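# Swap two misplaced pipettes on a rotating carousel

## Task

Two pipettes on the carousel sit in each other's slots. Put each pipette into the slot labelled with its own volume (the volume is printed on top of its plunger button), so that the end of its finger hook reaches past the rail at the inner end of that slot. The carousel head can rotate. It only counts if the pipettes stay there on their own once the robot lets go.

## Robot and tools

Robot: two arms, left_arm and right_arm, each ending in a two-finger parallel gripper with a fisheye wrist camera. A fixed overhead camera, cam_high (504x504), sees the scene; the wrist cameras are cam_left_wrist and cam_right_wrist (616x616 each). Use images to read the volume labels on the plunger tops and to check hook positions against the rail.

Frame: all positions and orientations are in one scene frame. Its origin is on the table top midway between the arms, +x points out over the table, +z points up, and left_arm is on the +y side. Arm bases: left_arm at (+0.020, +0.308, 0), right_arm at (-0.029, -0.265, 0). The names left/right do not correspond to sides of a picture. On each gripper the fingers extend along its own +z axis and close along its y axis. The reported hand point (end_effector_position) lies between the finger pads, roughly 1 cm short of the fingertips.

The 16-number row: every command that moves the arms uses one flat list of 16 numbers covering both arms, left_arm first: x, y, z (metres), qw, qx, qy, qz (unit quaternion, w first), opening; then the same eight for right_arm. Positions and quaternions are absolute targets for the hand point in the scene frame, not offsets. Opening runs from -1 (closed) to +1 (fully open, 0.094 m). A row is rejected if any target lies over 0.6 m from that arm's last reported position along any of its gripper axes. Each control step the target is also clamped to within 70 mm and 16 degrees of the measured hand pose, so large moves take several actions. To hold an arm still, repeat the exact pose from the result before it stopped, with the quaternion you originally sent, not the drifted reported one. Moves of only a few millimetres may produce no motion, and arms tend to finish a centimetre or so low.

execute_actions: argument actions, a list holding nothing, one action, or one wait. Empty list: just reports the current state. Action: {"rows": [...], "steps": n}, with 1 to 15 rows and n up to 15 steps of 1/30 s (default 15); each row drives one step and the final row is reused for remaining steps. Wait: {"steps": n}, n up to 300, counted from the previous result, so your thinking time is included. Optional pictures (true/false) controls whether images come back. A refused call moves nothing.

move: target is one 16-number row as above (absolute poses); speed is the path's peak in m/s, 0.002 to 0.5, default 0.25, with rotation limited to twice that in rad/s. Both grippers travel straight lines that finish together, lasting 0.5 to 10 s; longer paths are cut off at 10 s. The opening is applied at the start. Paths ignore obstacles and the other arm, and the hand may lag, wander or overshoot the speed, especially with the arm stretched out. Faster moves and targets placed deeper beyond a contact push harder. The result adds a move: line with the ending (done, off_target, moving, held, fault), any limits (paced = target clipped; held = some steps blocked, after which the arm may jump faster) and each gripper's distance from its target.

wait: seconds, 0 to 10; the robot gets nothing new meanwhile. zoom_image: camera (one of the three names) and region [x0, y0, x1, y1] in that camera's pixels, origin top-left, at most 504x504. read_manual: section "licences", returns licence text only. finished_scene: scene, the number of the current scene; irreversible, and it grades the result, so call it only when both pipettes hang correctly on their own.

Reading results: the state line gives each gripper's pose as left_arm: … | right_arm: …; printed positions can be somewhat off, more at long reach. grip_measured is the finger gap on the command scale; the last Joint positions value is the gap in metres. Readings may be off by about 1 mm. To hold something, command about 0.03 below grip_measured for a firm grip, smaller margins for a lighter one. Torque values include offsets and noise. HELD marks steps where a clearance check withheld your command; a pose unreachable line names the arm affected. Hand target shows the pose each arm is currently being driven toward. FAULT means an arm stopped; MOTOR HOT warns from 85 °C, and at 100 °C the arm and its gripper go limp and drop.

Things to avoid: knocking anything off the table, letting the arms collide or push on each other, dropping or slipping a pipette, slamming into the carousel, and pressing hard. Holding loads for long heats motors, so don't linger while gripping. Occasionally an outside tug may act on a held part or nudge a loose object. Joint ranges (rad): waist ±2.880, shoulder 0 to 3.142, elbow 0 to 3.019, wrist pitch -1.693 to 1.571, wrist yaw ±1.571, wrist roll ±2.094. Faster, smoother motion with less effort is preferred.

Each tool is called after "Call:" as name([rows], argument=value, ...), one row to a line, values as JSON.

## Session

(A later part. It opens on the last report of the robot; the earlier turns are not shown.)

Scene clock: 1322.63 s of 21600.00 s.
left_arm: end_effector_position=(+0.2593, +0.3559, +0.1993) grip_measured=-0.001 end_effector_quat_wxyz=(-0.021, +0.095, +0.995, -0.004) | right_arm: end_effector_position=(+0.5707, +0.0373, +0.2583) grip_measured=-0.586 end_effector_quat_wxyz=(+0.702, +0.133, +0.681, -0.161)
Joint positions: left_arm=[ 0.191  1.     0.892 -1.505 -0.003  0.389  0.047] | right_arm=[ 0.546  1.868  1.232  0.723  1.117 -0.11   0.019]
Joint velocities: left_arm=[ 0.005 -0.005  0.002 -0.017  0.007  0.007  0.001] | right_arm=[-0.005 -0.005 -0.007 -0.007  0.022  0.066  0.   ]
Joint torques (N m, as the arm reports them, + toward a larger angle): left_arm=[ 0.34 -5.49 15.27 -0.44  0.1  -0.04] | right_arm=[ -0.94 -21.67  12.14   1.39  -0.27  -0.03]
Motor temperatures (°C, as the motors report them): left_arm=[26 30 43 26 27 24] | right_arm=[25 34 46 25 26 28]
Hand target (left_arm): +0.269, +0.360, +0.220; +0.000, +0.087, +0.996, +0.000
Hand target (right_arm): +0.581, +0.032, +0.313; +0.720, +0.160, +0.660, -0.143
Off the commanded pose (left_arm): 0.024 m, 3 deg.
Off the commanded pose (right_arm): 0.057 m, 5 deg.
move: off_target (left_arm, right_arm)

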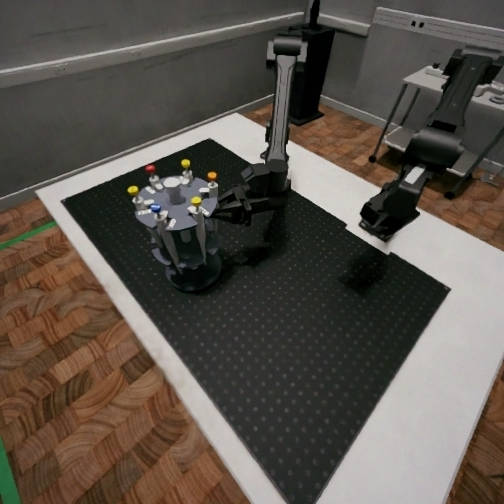

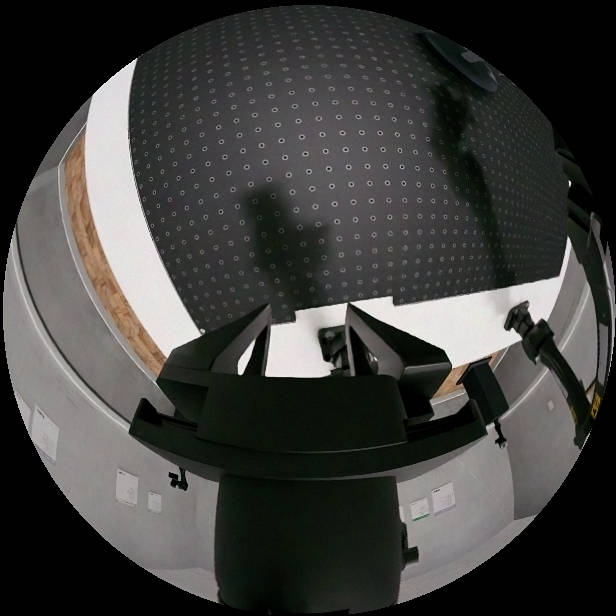

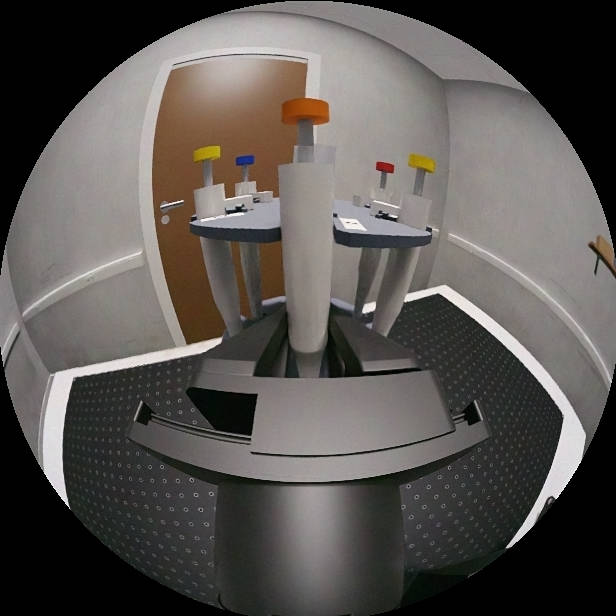

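Call:
move(target=[0.27,0.36,0.22,0,0.087,0.996,0,0.0,0.585,0.033,0.326,0.726,0.172,0.652,-0.137,-0.62], speed=0.03)

Scene clock: 1327.60 s of 21600.00 s.
left_arm: end_effector_position=(+0.2593, +0.3559, +0.1993) grip_measured=-0.001 end_effector_quat_wxyz=(-0.021, +0.095, +0.995, -0.004) | right_arm: end_effector_position=(+0.5733, +0.0359, +0.2741) grip_measured=-0.586 end_effector_quat_wxyz=(+0.708, +0.143, +0.674, -0.155)
Joint positions: left_arm=[ 0.191  1.     0.892 -1.505 -0.003  0.389  0.047] | right_arm=[ 0.542  1.855  1.248  0.722  1.117 -0.11   0.019]
Joint velocities: left_arm=[ 0.015 -0.005 -0.002  0.017 -0.022 -0.007 -0.   ] | right_arm=[-0.005 -0.015  0.002  0.007  0.037 -0.022  0.   ]
Joint torques (N m, as the arm reports them, + toward a larger angle): left_arm=[ 0.42 -5.45 15.44 -0.42  0.08 -0.05] | right_arm=[ -0.3  -21.44  12.07   2.07  -0.06  -0.08]
Motor temperatures (°C, as the motors report them): left_arm=[26 30 43 26 27 24] | right_arm=[25 35 46 25 26 28]
Hand target (left_arm): +0.269, +0.360, +0.220; +0.000, +0.087, +0.996, +0.000
Hand target (right_arm): +0.581, +0.031, +0.326; +0.726, +0.172, +0.651, -0.138
Off the commanded pose (left_arm): 0.024 m, 3 deg.
Off the commanded pose (right_arm): 0.053 m, 5 deg.
move: off_target (left_arm, right_arm)

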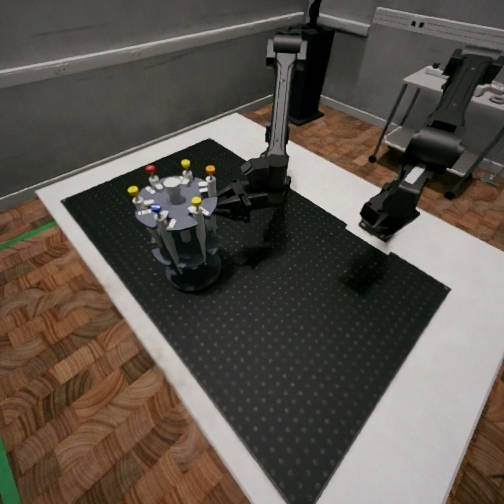

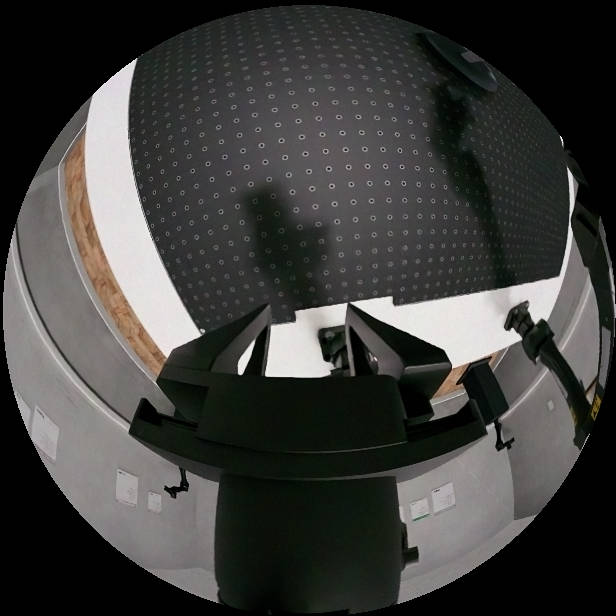

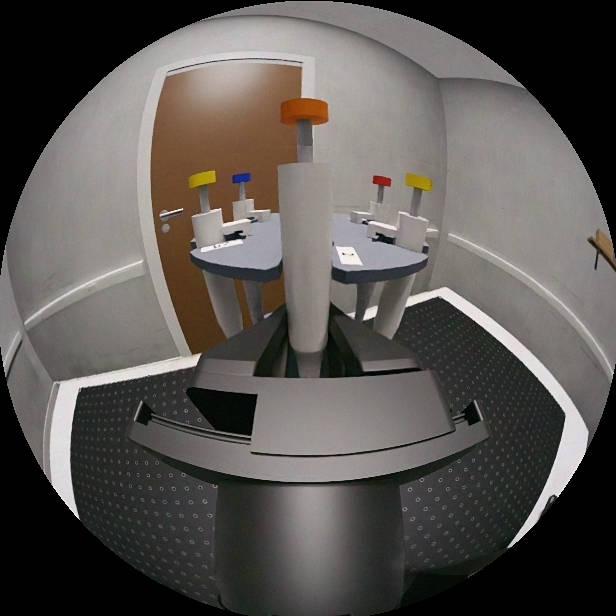

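Call:
move(target=[0.27,0.36,0.22,0,0.087,0.996,0,0.0,0.600,0.022,0.322,0.726,0.172,0.652,-0.137,-0.62], speed=0.03)

Scene clock: 1333.13 s of 21600.00 s.
left_arm: end_effector_position=(+0.2593, +0.3559, +0.1993) grip_measured=-0.001 end_effector_quat_wxyz=(-0.021, +0.095, +0.995, -0.004) | right_arm: end_effector_position=(+0.5826, +0.0257, +0.2768) grip_measured=-0.586 end_effector_quat_wxyz=(+0.710, +0.144, +0.672, -0.155)
Joint positions: left_arm=[ 0.191  1.     0.892 -1.505 -0.003  0.389  0.047] | right_arm=[ 0.518  1.855  1.253  0.722  1.094 -0.11   0.019]
Joint velocities: left_arm=[-0.005  0.005  0.007 -0.002 -0.022  0.007 -0.001] | right_arm=[-0.005  0.005 -0.012 -0.002 -0.051  0.051  0.001]
Joint torques (N m, as the arm reports them, + toward a larger angle): left_arm=[-0.51 -5.15 15.4  -0.45  0.12 -0.02] | right_arm=[ -0.61 -20.15  12.62   1.59  -0.39   0.05]
Motor temperatures (°C, as the motors report them): left_arm=[26 29 43 26 27 24] | right_arm=[25 35 46 25 26 28]
Hand target (left_arm): +0.269, +0.360, +0.220; +0.000, +0.087, +0.996, +0.000
Hand target (right_arm): +0.596, +0.020, +0.322; +0.726, +0.172, +0.651, -0.138
Off the commanded pose (left_arm): 0.024 m, 3 deg.
Off the commanded pose (right_arm): 0.049 m, 5 deg.
After step 90, 0.40 s passed at rest.
move: off_target (left_arm, right_arm)

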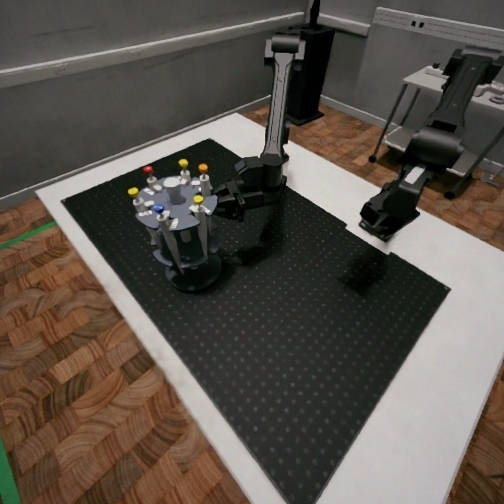

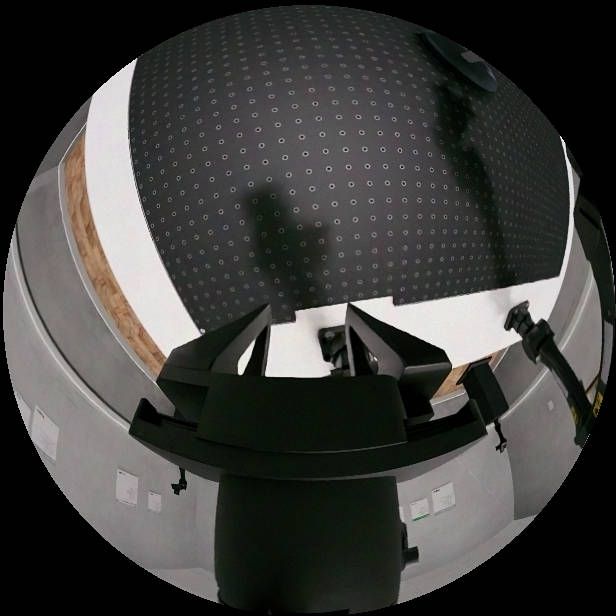

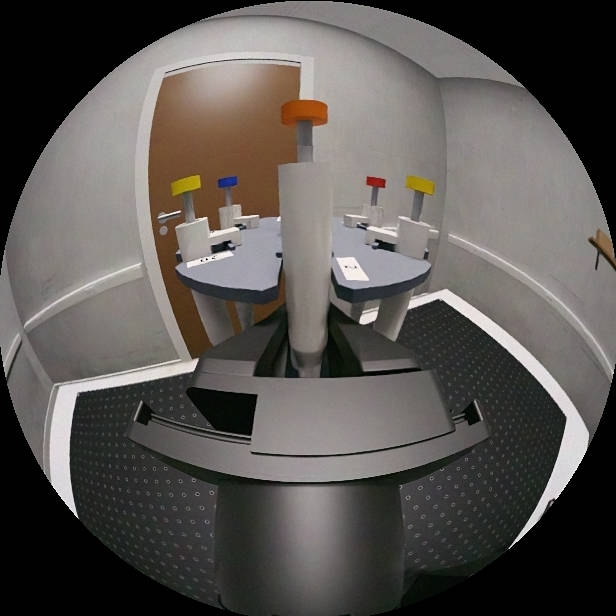

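Call:
move(target=[0.27,0.36,0.22,0,0.087,0.996,0,0.0,0.607,0.019,0.318,0.726,0.172,0.652,-0.137,-0.62], speed=0.025)

Scene clock: 1337.40 s of 21600.00 s.
left_arm: end_effector_position=(+0.2593, +0.3559, +0.1993) grip_measured=-0.001 end_effector_quat_wxyz=(-0.021, +0.095, +0.995, -0.004) | right_arm: end_effector_position=(+0.5848, +0.0254, +0.2777) grip_measured=-0.586 end_effector_quat_wxyz=(+0.711, +0.141, +0.672, -0.152)
Joint positions: left_arm=[ 0.191  1.     0.892 -1.505 -0.003  0.389  0.047] | right_arm=[ 0.514  1.855  1.255  0.722  1.083 -0.11   0.019]
Joint velocities: left_arm=[ 0.015 -0.005 -0.017 -0.017  0.007  0.007 -0.   ] | right_arm=[-0.015 -0.015 -0.007 -0.007 -0.095  0.007  0.001]
Joint torques (N m, as the arm reports them, + toward a larger angle): left_arm=[-0.32 -5.53 15.38 -0.41  0.11  0.  ] | right_arm=[ -1.06 -18.6   12.97   1.64  -0.33   0.09]
Motor temperatures (°C, as the motors report them): left_arm=[26 29 43 26 27 24] | right_arm=[25 35 47 25 26 28]
Hand target (left_arm): +0.269, +0.360, +0.220; +0.000, +0.087, +0.996, +0.000
Hand target (right_arm): +0.603, +0.016, +0.318; +0.726, +0.171, +0.651, -0.138
Off the commanded pose (left_arm): 0.024 m, 3 deg.
Off the commanded pose (right_arm): 0.046 m, 5 deg.
move: off_target (left_arm, right_arm)

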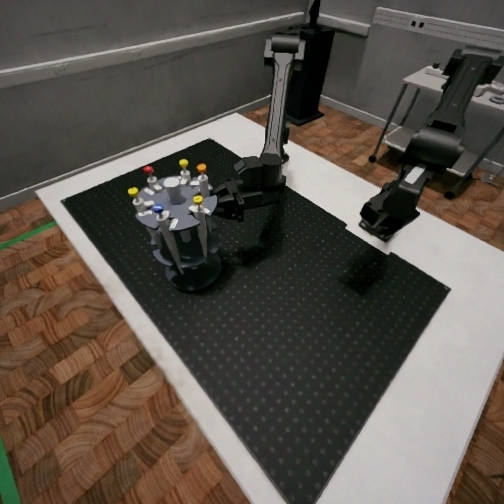

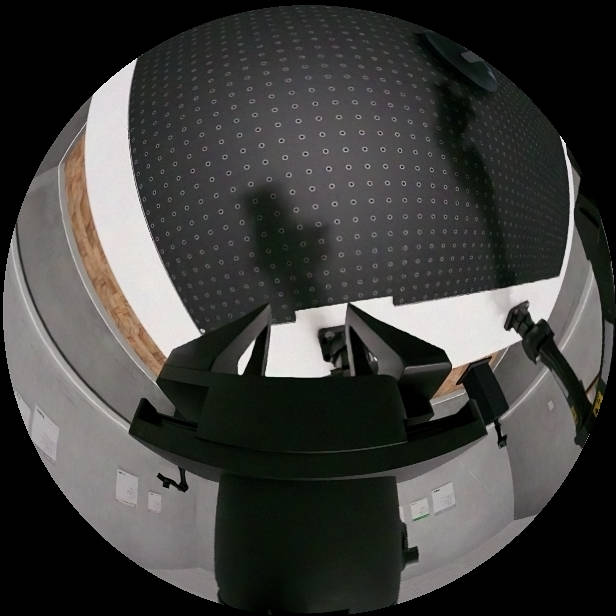

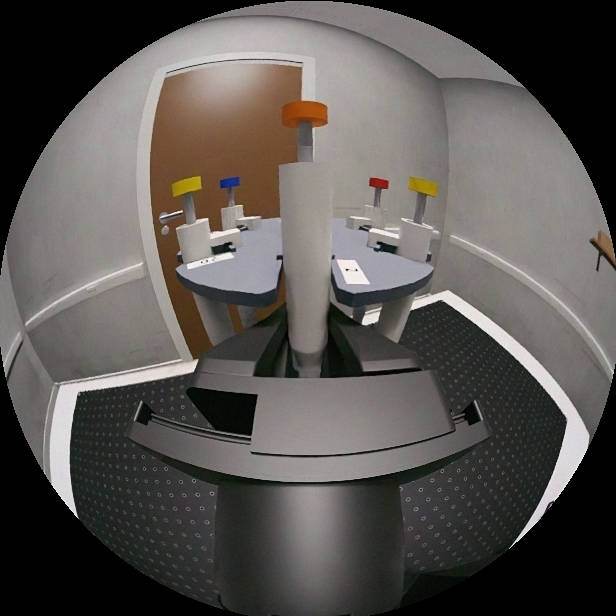

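Call:
move(target=[0.27,0.36,0.22,0,0.087,0.996,0,0.0,0.596,0.021,0.280,0.722,0.165,0.657,-0.141,-0.62], speed=0.03)

Scene clock: 1341.50 s of 21600.00 s.
left_arm: end_effector_position=(+0.2593, +0.3559, +0.1993) grip_measured=-0.001 end_effector_quat_wxyz=(-0.021, +0.095, +0.995, -0.004) | right_arm: end_effector_position=(+0.5851, +0.0256, +0.2776) grip_measured=-0.586 end_effector_quat_wxyz=(+0.715, +0.147, +0.667, -0.146)
Joint positions: left_arm=[ 0.191  1.     0.892 -1.505 -0.003  0.389  0.047] | right_arm=[ 0.514  1.862  1.255  0.748  1.083 -0.11   0.019]
Joint velocities: left_arm=[-0.005 -0.005  0.007 -0.017 -0.022  0.007 -0.   ] | right_arm=[ 0.005  0.005  0.012  0.002 -0.051 -0.051 -0.001]
Joint torques (N m, as the arm reports them, + toward a larger angle): left_arm=[ 0.52 -5.88 15.38 -0.37  0.12 -0.06] | right_arm=[ -0.09 -15.99   9.41   3.59  -0.04   0.12]
Motor temperatures (°C, as the motors report them): left_arm=[26 29 43 26 27 24] | right_arm=[25 35 47 25 26 28]
Hand target (left_arm): +0.269, +0.360, +0.220; +0.000, +0.087, +0.996, +0.000
Hand target (right_arm): +0.596, +0.021, +0.280; +0.722, +0.165, +0.657, -0.141
Off the commanded pose (left_arm): 0.024 m, 3 deg.
Off the commanded pose (right_arm): 0.012 m, 3 deg.
move: off_target (left_arm, right_arm)

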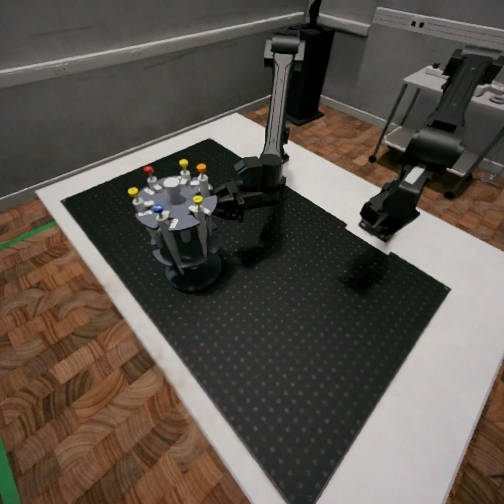

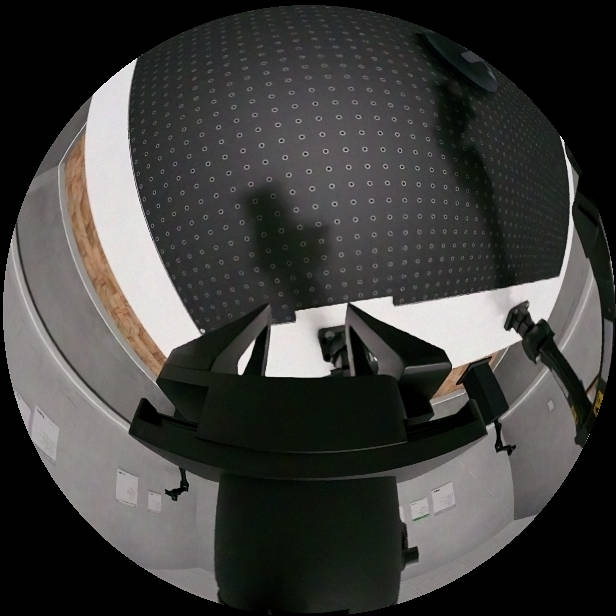

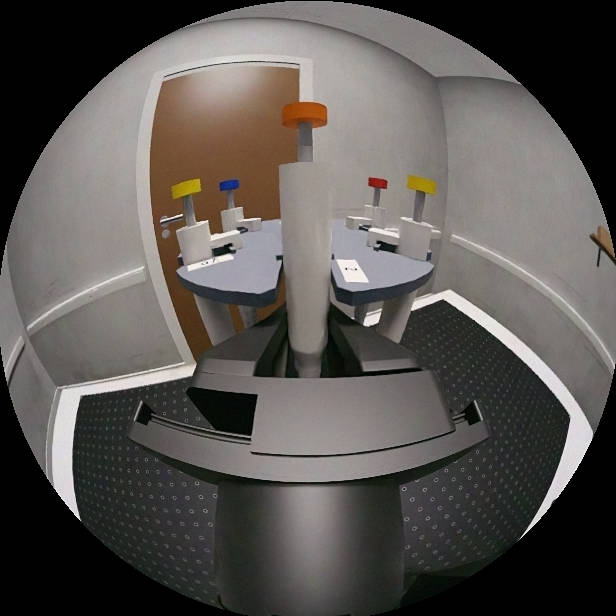

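Call:
move(target=[0.27,0.36,0.22,0,0.087,0.996,0,0.0,0.592,0.019,0.262,0.718,0.158,0.662,-0.146,-0.62], speed=0.03)

Scene clock: 1346.60 s of 21600.00 s.
left_arm: end_effector_position=(+0.2593, +0.3559, +0.1993) grip_measured=-0.001 end_effector_quat_wxyz=(-0.021, +0.095, +0.995, -0.004) | right_arm: end_effector_position=(+0.5853, +0.0261, +0.2771) grip_measured=-0.586 end_effector_quat_wxyz=(+0.719, +0.152, +0.663, -0.142)
Joint positions: left_arm=[ 0.191  1.     0.892 -1.505 -0.003  0.389  0.047] | right_arm=[ 0.515  1.868  1.255  0.773  1.083 -0.11   0.019]
Joint velocities: left_arm=[-0.005 -0.015 -0.007  0.007  0.037  0.007 -0.001] | right_arm=[ 0.005 -0.015 -0.017  0.007  0.081 -0.051 -0.001]
Joint torques (N m, as the arm reports them, + toward a larger angle): left_arm=[-0.01 -5.36 15.35 -0.46  0.1  -0.02] | right_arm=[ -0.24 -15.6    7.25   3.29  -0.05   0.06]
Motor temperatures (°C, as the motors report them): left_arm=[26 29 43 26 27 24] | right_arm=[25 35 46 25 26 28]
Hand target (left_arm): +0.269, +0.360, +0.220; +0.000, +0.087, +0.996, +0.000
Hand target (right_arm): +0.592, +0.019, +0.262; +0.718, +0.158, +0.662, -0.146
Off the commanded pose (left_arm): 0.024 m, 3 deg.
Off the commanded pose (right_arm): 0.018 m, 1 deg.
After step 90, 1.07 s passed at rest.
move: off_target (left_arm, right_arm)

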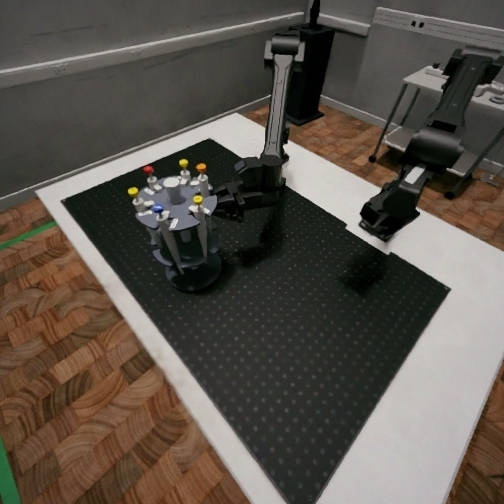

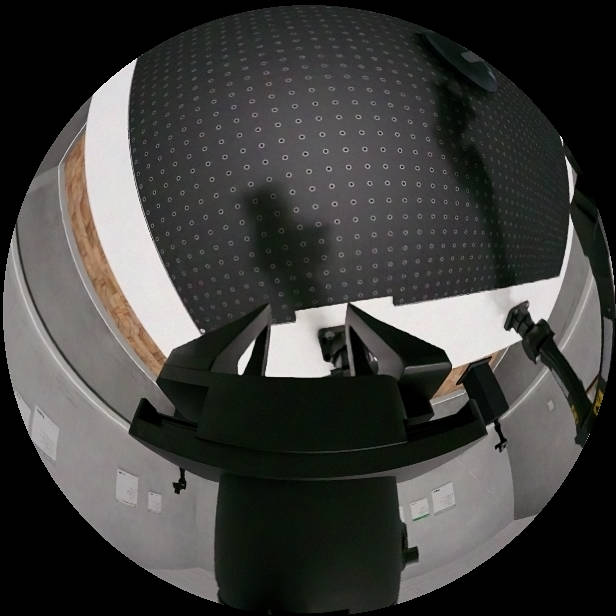

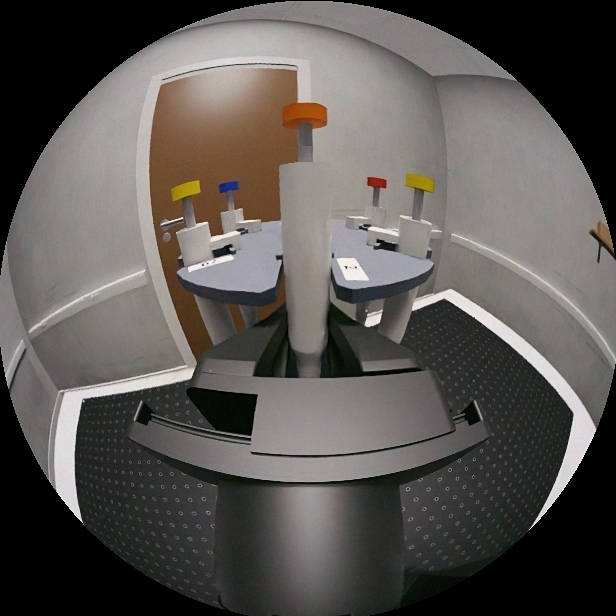

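Call:
move(target=[0.27,0.36,0.22,0,0.087,0.996,0,0.0,0.592,0.020,0.248,0.714,0.152,0.666,-0.150,-0.62], speed=0.025)

Scene clock: 1356.93 s of 21600.00 s.
left_arm: end_effector_position=(+0.2593, +0.3559, +0.1993) grip_measured=-0.001 end_effector_quat_wxyz=(-0.021, +0.095, +0.995, -0.004) | right_arm: end_effector_position=(+0.5855, +0.0265, +0.2765) grip_measured=-0.586 end_effector_quat_wxyz=(+0.721, +0.155, +0.661, -0.139)
Joint positions: left_arm=[ 0.191  1.     0.892 -1.505 -0.003  0.389  0.047] | right_arm=[ 0.515  1.873  1.255  0.787  1.083 -0.11   0.019]
Joint velocities: left_arm=[ 0.005  0.005  0.002 -0.002 -0.081  0.037 -0.001] | right_arm=[-0.005  0.015 -0.002  0.002 -0.037  0.007 -0.   ]
Joint torques (N m, as the arm reports them, + toward a larger angle): left_arm=[ 0.01 -5.6  15.34 -0.44  0.09  0.  ] | right_arm=[ -0.14 -14.18   6.5    3.27  -0.11   0.07]
Motor temperatures (°C, as the motors report them): left_arm=[26 29 44 26 27 24] | right_arm=[25 34 45 25 26 28]
Hand target (left_arm): +0.269, +0.360, +0.220; +0.000, +0.087, +0.996, +0.000
Hand target (right_arm): +0.591, +0.020, +0.248; +0.714, +0.152, +0.667, -0.150
Off the commanded pose (left_arm): 0.024 m, 3 deg.
Off the commanded pose (right_arm): 0.030 m, 2 deg.
After step 90, 5.90 s passed at rest.
move: off_target (left_arm, right_arm)

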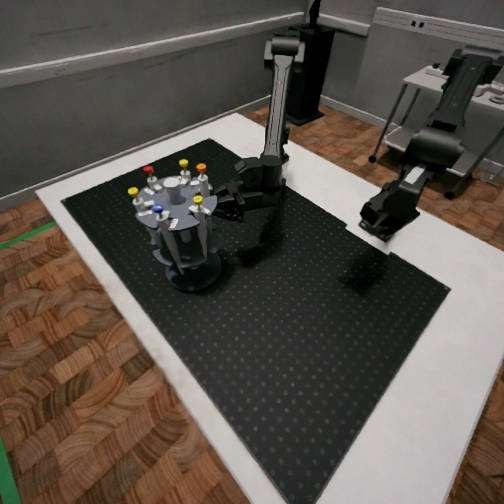

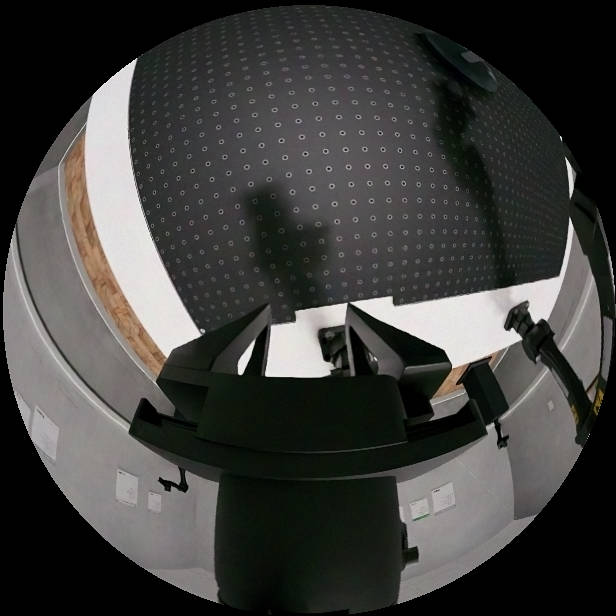

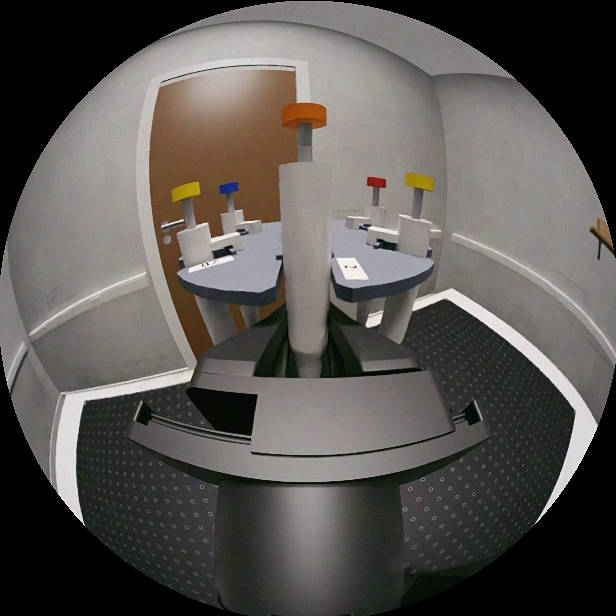

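Call:
move(target=[0.27,0.36,0.22,0,0.087,0.996,0,0.0,0.578,0.035,0.256,0.714,0.152,0.666,-0.150,-0.62], speed=0.02)

Scene clock: 1365.40 s of 21600.00 s.
left_arm: end_effector_position=(+0.2593, +0.3559, +0.1993) grip_measured=-0.001 end_effector_quat_wxyz=(-0.021, +0.095, +0.995, -0.004) | right_arm: end_effector_position=(+0.5818, +0.0265, +0.2671) grip_measured=-0.586 end_effector_quat_wxyz=(+0.715, +0.158, +0.664, -0.151)
Joint positions: left_arm=[ 0.191  1.     0.892 -1.505 -0.003  0.389  0.047] | right_arm=[ 0.522  1.883  1.25   0.787  1.112 -0.112  0.019]
Joint velocities: left_arm=[-0.005 -0.005 -0.007  0.012 -0.051 -0.007 -0.001] | right_arm=[ 0.005 -0.015 -0.022  0.007  0.037  0.037  0.001]
Joint torques (N m, as the arm reports them, + toward a larger angle): left_arm=[ 0.13 -5.51 15.4  -0.37  0.13 -0.06] | right_arm=[  1.6  -16.67   6.77   2.88   0.05  -0.04]
Motor temperatures (°C, as the motors report them): left_arm=[26 29 44 26 27 24] | right_arm=[25 34 43 25 26 28]
Hand target (left_arm): +0.269, +0.360, +0.220; +0.000, +0.087, +0.996, +0.000
Hand target (right_arm): +0.578, +0.035, +0.256; +0.714, +0.152, +0.667, -0.150
Off the commanded pose (left_arm): 0.024 m, 3 deg.
Off the commanded pose (right_arm): 0.014 m, 1 deg.
After step 90, 4.03 s passed at rest.
move: off_target (left_arm, right_arm)

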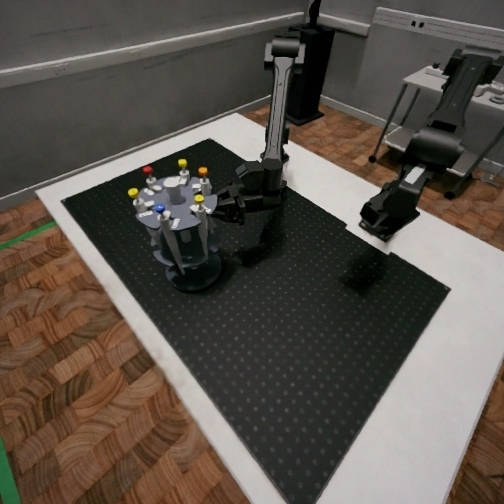

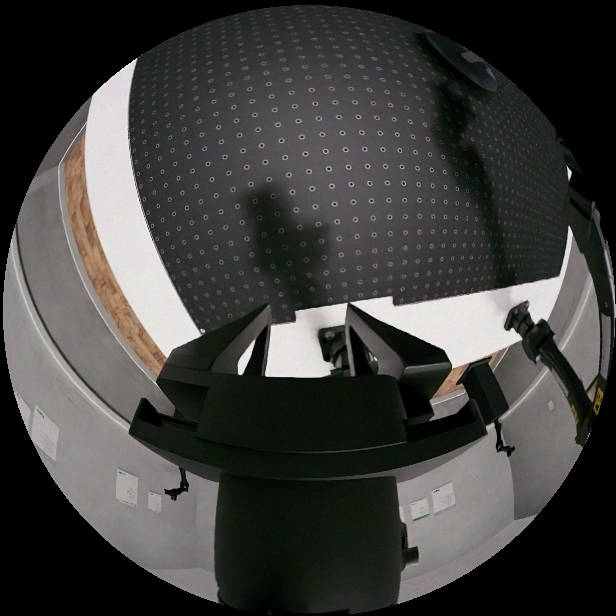

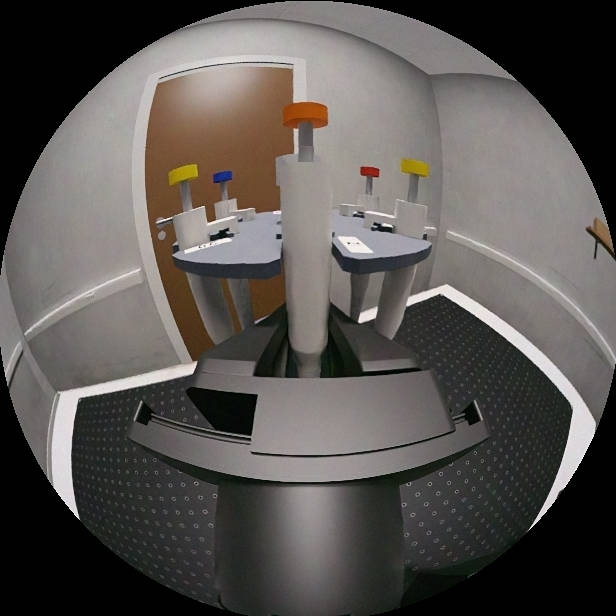

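Call:
move(target=[0.27,0.36,0.22,0,0.087,0.996,0,0.0,0.577,0.039,0.247,0.712,0.148,0.669,-0.150,-0.62], speed=0.02)

Scene clock: 1369.83 s of 21600.00 s.
left_arm: end_effector_position=(+0.2593, +0.3559, +0.1993) grip_measured=-0.001 end_effector_quat_wxyz=(-0.021, +0.095, +0.995, -0.004) | right_arm: end_effector_position=(+0.5817, +0.0301, +0.2590) grip_measured=-0.586 end_effector_quat_wxyz=(+0.713, +0.154, +0.667, -0.153)
Joint positions: left_arm=[ 0.191  1.     0.892 -1.505 -0.003  0.389  0.047] | right_arm=[ 0.526  1.896  1.25   0.787  1.114 -0.112  0.019]
Joint velocities: left_arm=[-0.015  0.005  0.002  0.012 -0.007 -0.007 -0.   ] | right_arm=[ 0.005 -0.005  0.027 -0.002  0.022 -0.037  0.001]
Joint torques (N m, as the arm reports them, + toward a larger angle): left_arm=[-0.07 -5.59 15.37 -0.28  0.14 -0.01] | right_arm=[  2.16 -16.11   6.71   3.12  -0.01   0.03]
Motor temperatures (°C, as the motors report them): left_arm=[26 29 44 26 27 24] | right_arm=[25 34 43 25 26 28]
Hand target (left_arm): +0.269, +0.360, +0.220; +0.000, +0.087, +0.996, +0.000
Hand target (right_arm): +0.577, +0.039, +0.247; +0.712, +0.148, +0.670, -0.150
Off the commanded pose (left_arm): 0.024 m, 3 deg.
Off the commanded pose (right_arm): 0.016 m, 1 deg.
move: off_target (left_arm, right_arm)

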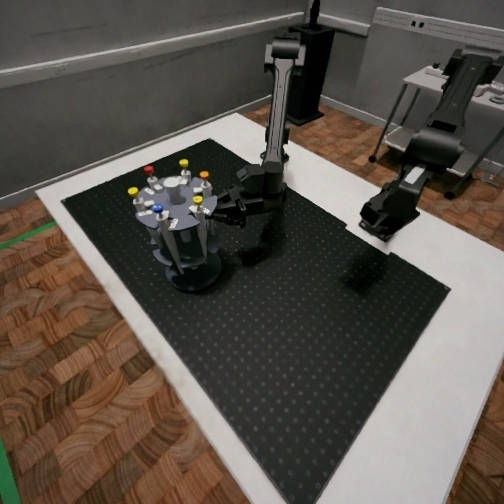

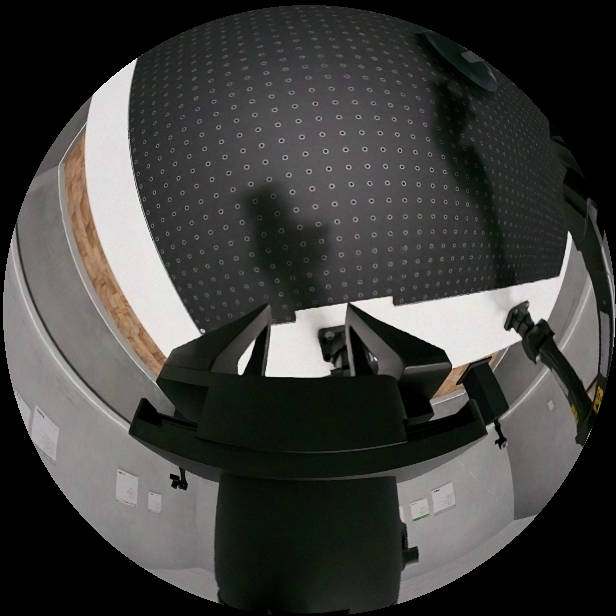

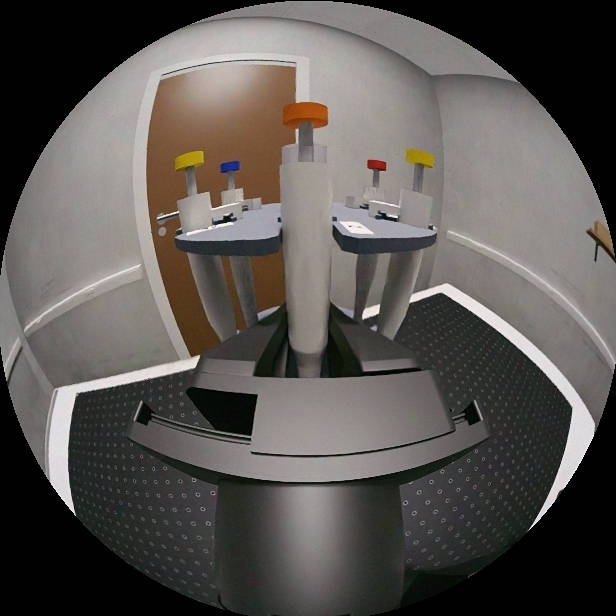

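Call:
move(target=[0.27,0.36,0.22,0,0.087,0.996,0,0.0,0.575,0.040,0.240,0.712,0.148,0.669,-0.150,-0.62], speed=0.02)

Scene clock: 1372.50 s of 21600.00 s.
left_arm: end_effector_position=(+0.2593, +0.3559, +0.1993) grip_measured=-0.001 end_effector_quat_wxyz=(-0.021, +0.095, +0.995, -0.004) | right_arm: end_effector_position=(+0.5797, +0.0309, +0.2539) grip_measured=-0.586 end_effector_quat_wxyz=(+0.712, +0.153, +0.668, -0.153)
Joint positions: left_arm=[ 0.191  1.     0.892 -1.505 -0.003  0.389  0.047] | right_arm=[ 0.529  1.901  1.243  0.797  1.116 -0.112  0.019]
Joint velocities: left_arm=[-0.024 -0.015  0.002 -0.007 -0.007  0.095 -0.   ] | right_arm=[-0.005 -0.005 -0.022 -0.007  0.007  0.022  0.   ]
Joint torques (N m, as the arm reports them, + toward a larger angle): left_arm=[ 0.12 -5.44 15.35 -0.39  0.11 -0.01] | right_arm=[  2.23 -16.52   6.7    3.44   0.03   0.05]
Motor temperatures (°C, as the motors report them): left_arm=[26 29 44 26 27 24] | right_arm=[25 34 43 25 26 28]
Hand target (left_arm): +0.269, +0.360, +0.220; +0.000, +0.087, +0.996, +0.000
Hand target (right_arm): +0.575, +0.040, +0.240; +0.712, +0.148, +0.670, -0.150
Off the commanded pose (left_arm): 0.024 m, 3 deg.
Off the commanded pose (right_arm): 0.017 m, 1 deg.
move: off_target (left_arm, right_arm)

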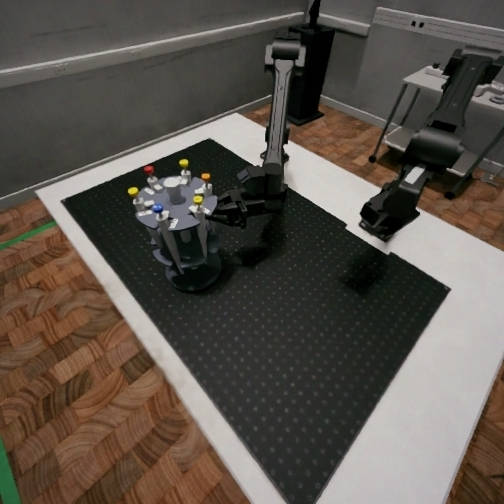

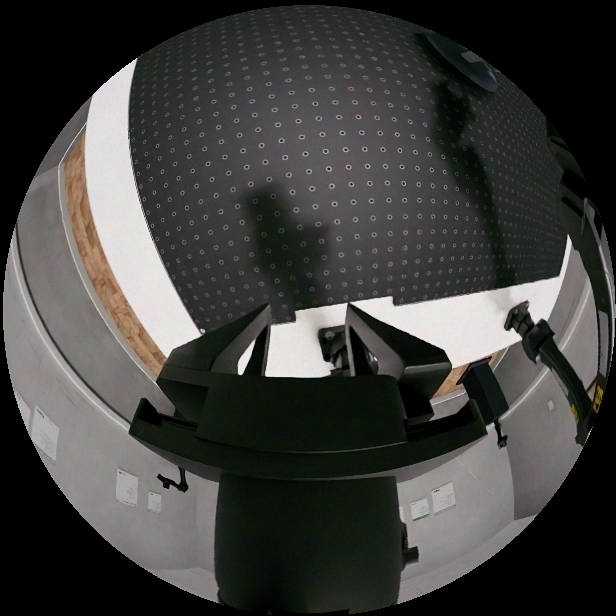

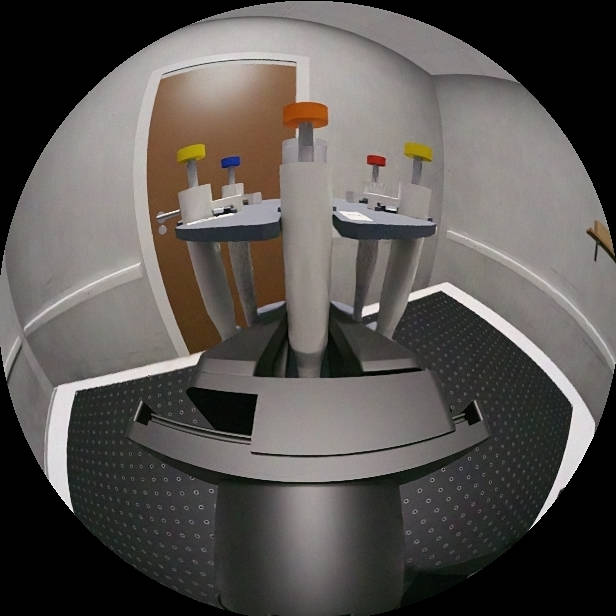

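At hang height. Release.

Call:
execute_actions([
  {"rows": [[0.27,0.36,0.22,0,0.087,0.996,0,0.0,0.5797,0.0309,0.2539,0.712,0.153,0.668,-0.153,-0.25]], "steps": 15},
], pictures=false)

Call:
move(target=[0.27,0.36,0.22,0,0.087,0.996,0,0.0,0.505,0.066,0.27,0.712,0.153,0.668,-0.153,0.1], speed=0.08)

Scene clock: 1375.77 s of 21600.00 s.
left_arm: end_effector_position=(+0.2593, +0.3559, +0.1993) grip_measured=-0.001 end_effector_quat_wxyz=(-0.021, +0.095, +0.995, -0.004) | right_arm: end_effector_position=(+0.5797, +0.0309, +0.2540) grip_measured=-0.251 end_effector_quat_wxyz=(+0.712, +0.153, +0.668, -0.153)
Joint positions: left_arm=[ 0.191  1.     0.892 -1.505 -0.003  0.389  0.047] | right_arm=[ 0.529  1.901  1.243  0.797  1.116 -0.112  0.035]
Joint velocities: left_arm=[ 0.005 -0.005 -0.017  0.017 -0.051  0.022 -0.   ] | right_arm=[ 0.005 -0.005 -0.002 -0.002 -0.022  0.022  0.001]
Joint torques (N m, as the arm reports them, + toward a larger angle): left_arm=[ 0.19 -5.82 15.41 -0.33  0.1  -0.01] | right_arm=[  0.57 -18.3    7.17   1.94  -0.08   0.07]
Motor temperatures (°C, as the motors report them): left_arm=[26 29 44 26 27 24] | right_arm=[25 34 43 25 26 28]
Hand target (left_arm): +0.269, +0.360, +0.220; +0.000, +0.087, +0.996, +0.000
Hand target (right_arm): +0.580, +0.031, +0.254; +0.712, +0.153, +0.668, -0.153
Off the commanded pose (left_arm): 0.024 m, 3 deg.
Off the commanded pose (right_arm): 0.000 m, 0 deg.
Steps of this call (steps 1 to 83: nothing new was sent; steps 84 to 98: all 15 steps of this action). Readings (end_effector_position):
84: left_arm (+0.2593, +0.3559, +0.1993) | right_arm (+0.5797, +0.0309, +0.2540)
85: left_arm (+0.2593, +0.3559, +0.1993) | right_arm (+0.5797, +0.0309, +0.2540)
87: left_arm (+0.2593, +0.3559, +0.1993) | right_arm (+0.5797, +0.0309, +0.2540)
91: left_arm (+0.2593, +0.3559, +0.1993) | right_arm (+0.5797, +0.0309, +0.2540)
98: the state above

Scene clock: 1377.43 s of 21600.00 s.
left_arm: end_effector_position=(+0.2593, +0.3559, +0.1993) grip_measured=-0.001 end_effector_quat_wxyz=(-0.021, +0.095, +0.995, -0.004) | right_arm: end_effector_position=(+0.5128, +0.0670, +0.2523) grip_measured=+0.099 end_effector_quat_wxyz=(+0.704, +0.144, +0.675, -0.164)
Joint positions: left_arm=[ 0.191  1.     0.892 -1.505 -0.003  0.389  0.047] | right_arm=[ 0.656  1.849  1.163  0.831  1.245 -0.154  0.052]
Joint velocities: left_arm=[ 0.005 -0.015  0.017 -0.007 -0.066 -0.037 -0.   ] | right_arm=[-0.005 -0.015  0.002 -0.002 -0.022 -0.051  0.   ]
Joint torques (N m, as the arm reports them, + toward a larger angle): left_arm=[-0.02 -5.26 15.38 -0.37  0.12 -0.05] | right_arm=[  1.27 -20.12   6.34   3.25   0.06  -0.07]
Motor temperatures (°C, as the motors report them): left_arm=[26 29 44 26 27 24] | right_arm=[25 34 43 25 26 28]
Hand target (left_arm): +0.269, +0.360, +0.220; +0.000, +0.087, +0.996, +0.000
Hand target (right_arm): +0.505, +0.066, +0.269; +0.712, +0.153, +0.668, -0.153
Off the commanded pose (left_arm): 0.024 m, 3 deg.
Off the commanded pose (right_arm): 0.019 m, 2 deg.
move: off_target (left_arm, right_arm)

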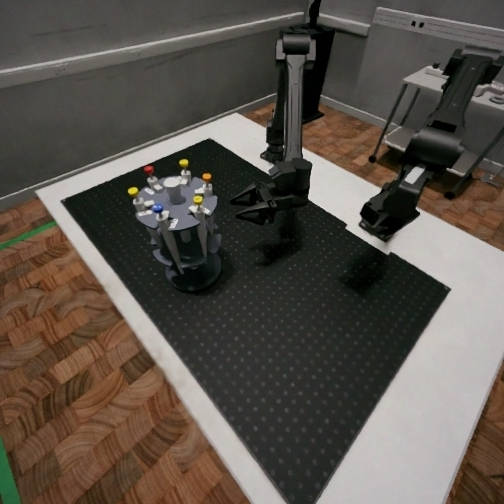

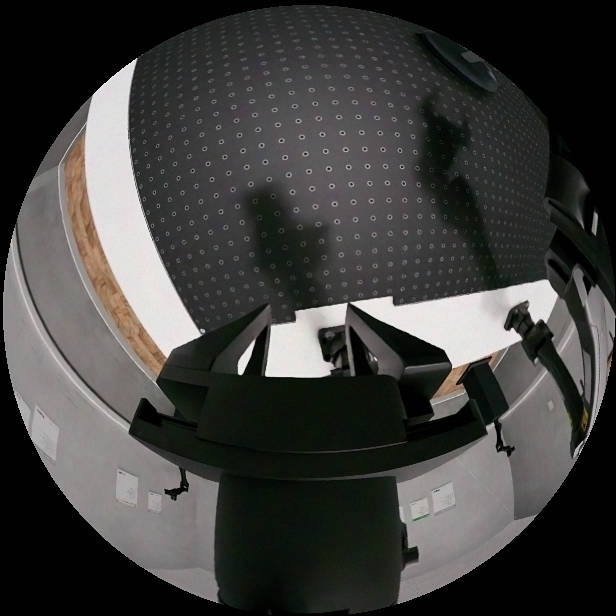

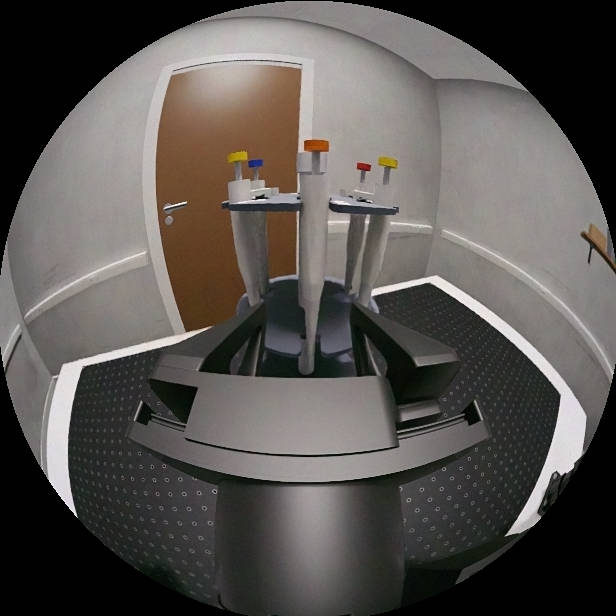

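Call:
zoom_image(camera="cam_high", region=[110, 145, 240, 245])

Region (110, 145, 240, 245) of cam_high's 504x504 image, scaled by 3.877, with more detail than that image has; it fills the top 388 rows of this view, and the rest is white.

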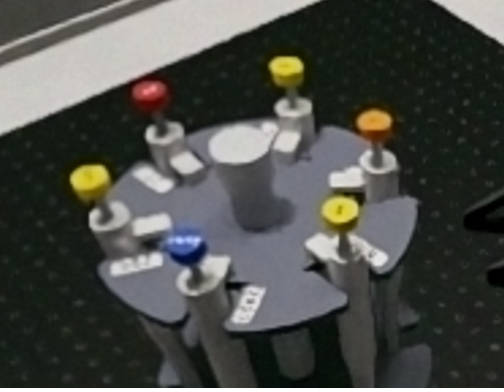

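Call:
move(target=[0.27,0.36,0.22,0,0.087,0.996,0,0.0,0.48,-0.05,0.35,0.5291,-0.1464,0.8306,0.0933,0.1], speed=0.2)

Call:
zoom_image(camera="cam_right_wrist", region=[180, 100, 440, 300])

Scene clock: 1384.20 s of 21600.00 s.
left_arm: end_effector_position=(+0.2593, +0.3559, +0.1993) grip_measured=-0.001 end_effector_quat_wxyz=(-0.021, +0.095, +0.995, -0.004) | right_arm: end_effector_position=(+0.4689, -0.0488, +0.3089) grip_measured=+0.099 end_effector_quat_wxyz=(+0.507, -0.147, +0.844, +0.093)
Joint positions: left_arm=[ 0.191  1.     0.892 -1.505 -0.003  0.389  0.047] | right_arm=[ 0.279  1.216  0.991 -0.264  0.069  0.045  0.052]
Joint velocities: left_arm=[-0.005 -0.005  0.007 -0.012  0.037 -0.007 -0.001] | right_arm=[ 0.005  0.015  0.002  0.007  0.007 -0.007 -0.002]
Joint torques (N m, as the arm reports them, + toward a larger angle): left_arm=[ 0.24 -5.75 15.39 -0.42  0.1  -0.05] | right_arm=[ -0.24 -11.2   12.93   1.69  -0.2   -0.12]
Motor temperatures (°C, as the motors report them): left_arm=[26 29 44 26 27 24] | right_arm=[25 35 43 25 26 28]
Hand target (left_arm): +0.269, +0.360, +0.220; +0.000, +0.087, +0.996, +0.000
Hand target (right_arm): +0.474, -0.051, +0.347; +0.531, -0.147, +0.829, +0.095
Off the commanded pose (left_arm): 0.024 m, 3 deg.
Off the commanded pose (right_arm): 0.043 m, 3 deg.
After step 90, 1.10 s passed at rest.
move: off_target (left_arm, right_arm)

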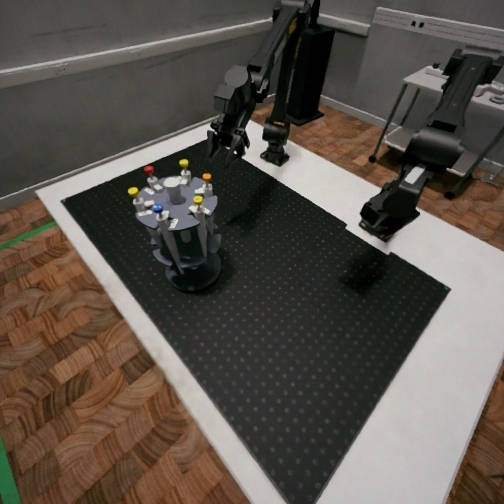

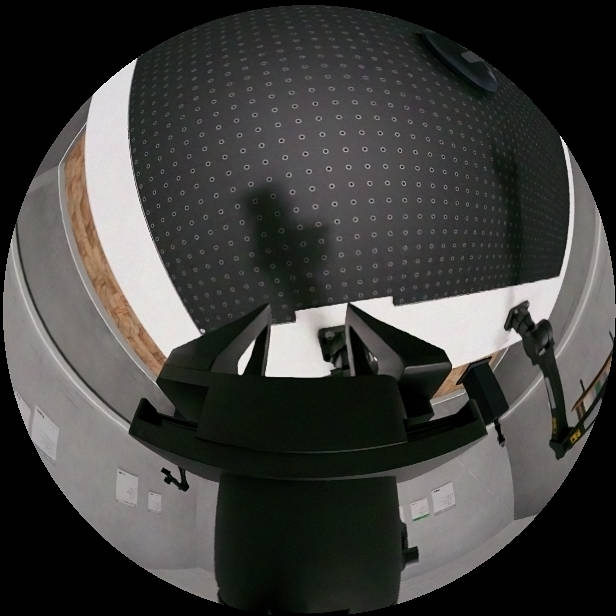

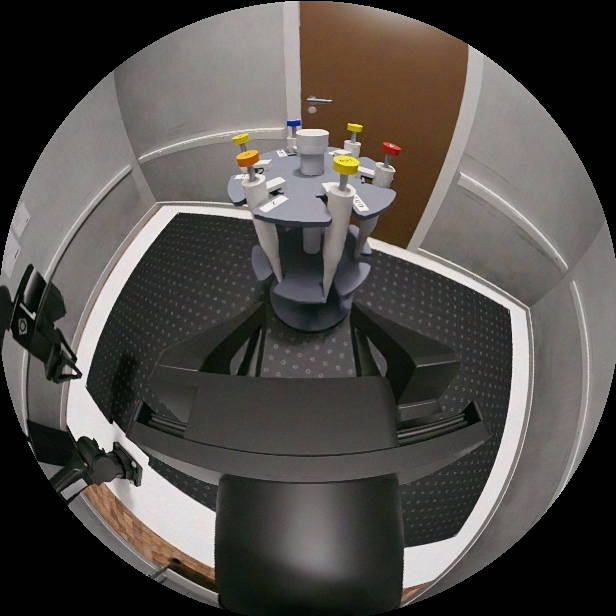

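Region (180, 100, 440, 300) of cam_right_wrist's 616x616 image, scaled by 1.938, with more detail than that image has; it fills the top 388 rows of this view, and the rest is white.

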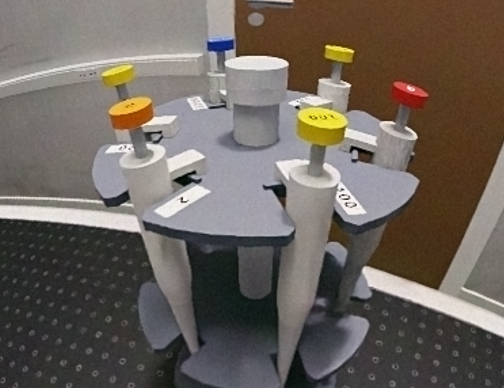

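All six hang with hooks over their rails. Finishing scene 1.

Call:
finished_scene(scene=1)

The scene is finished: the task was done.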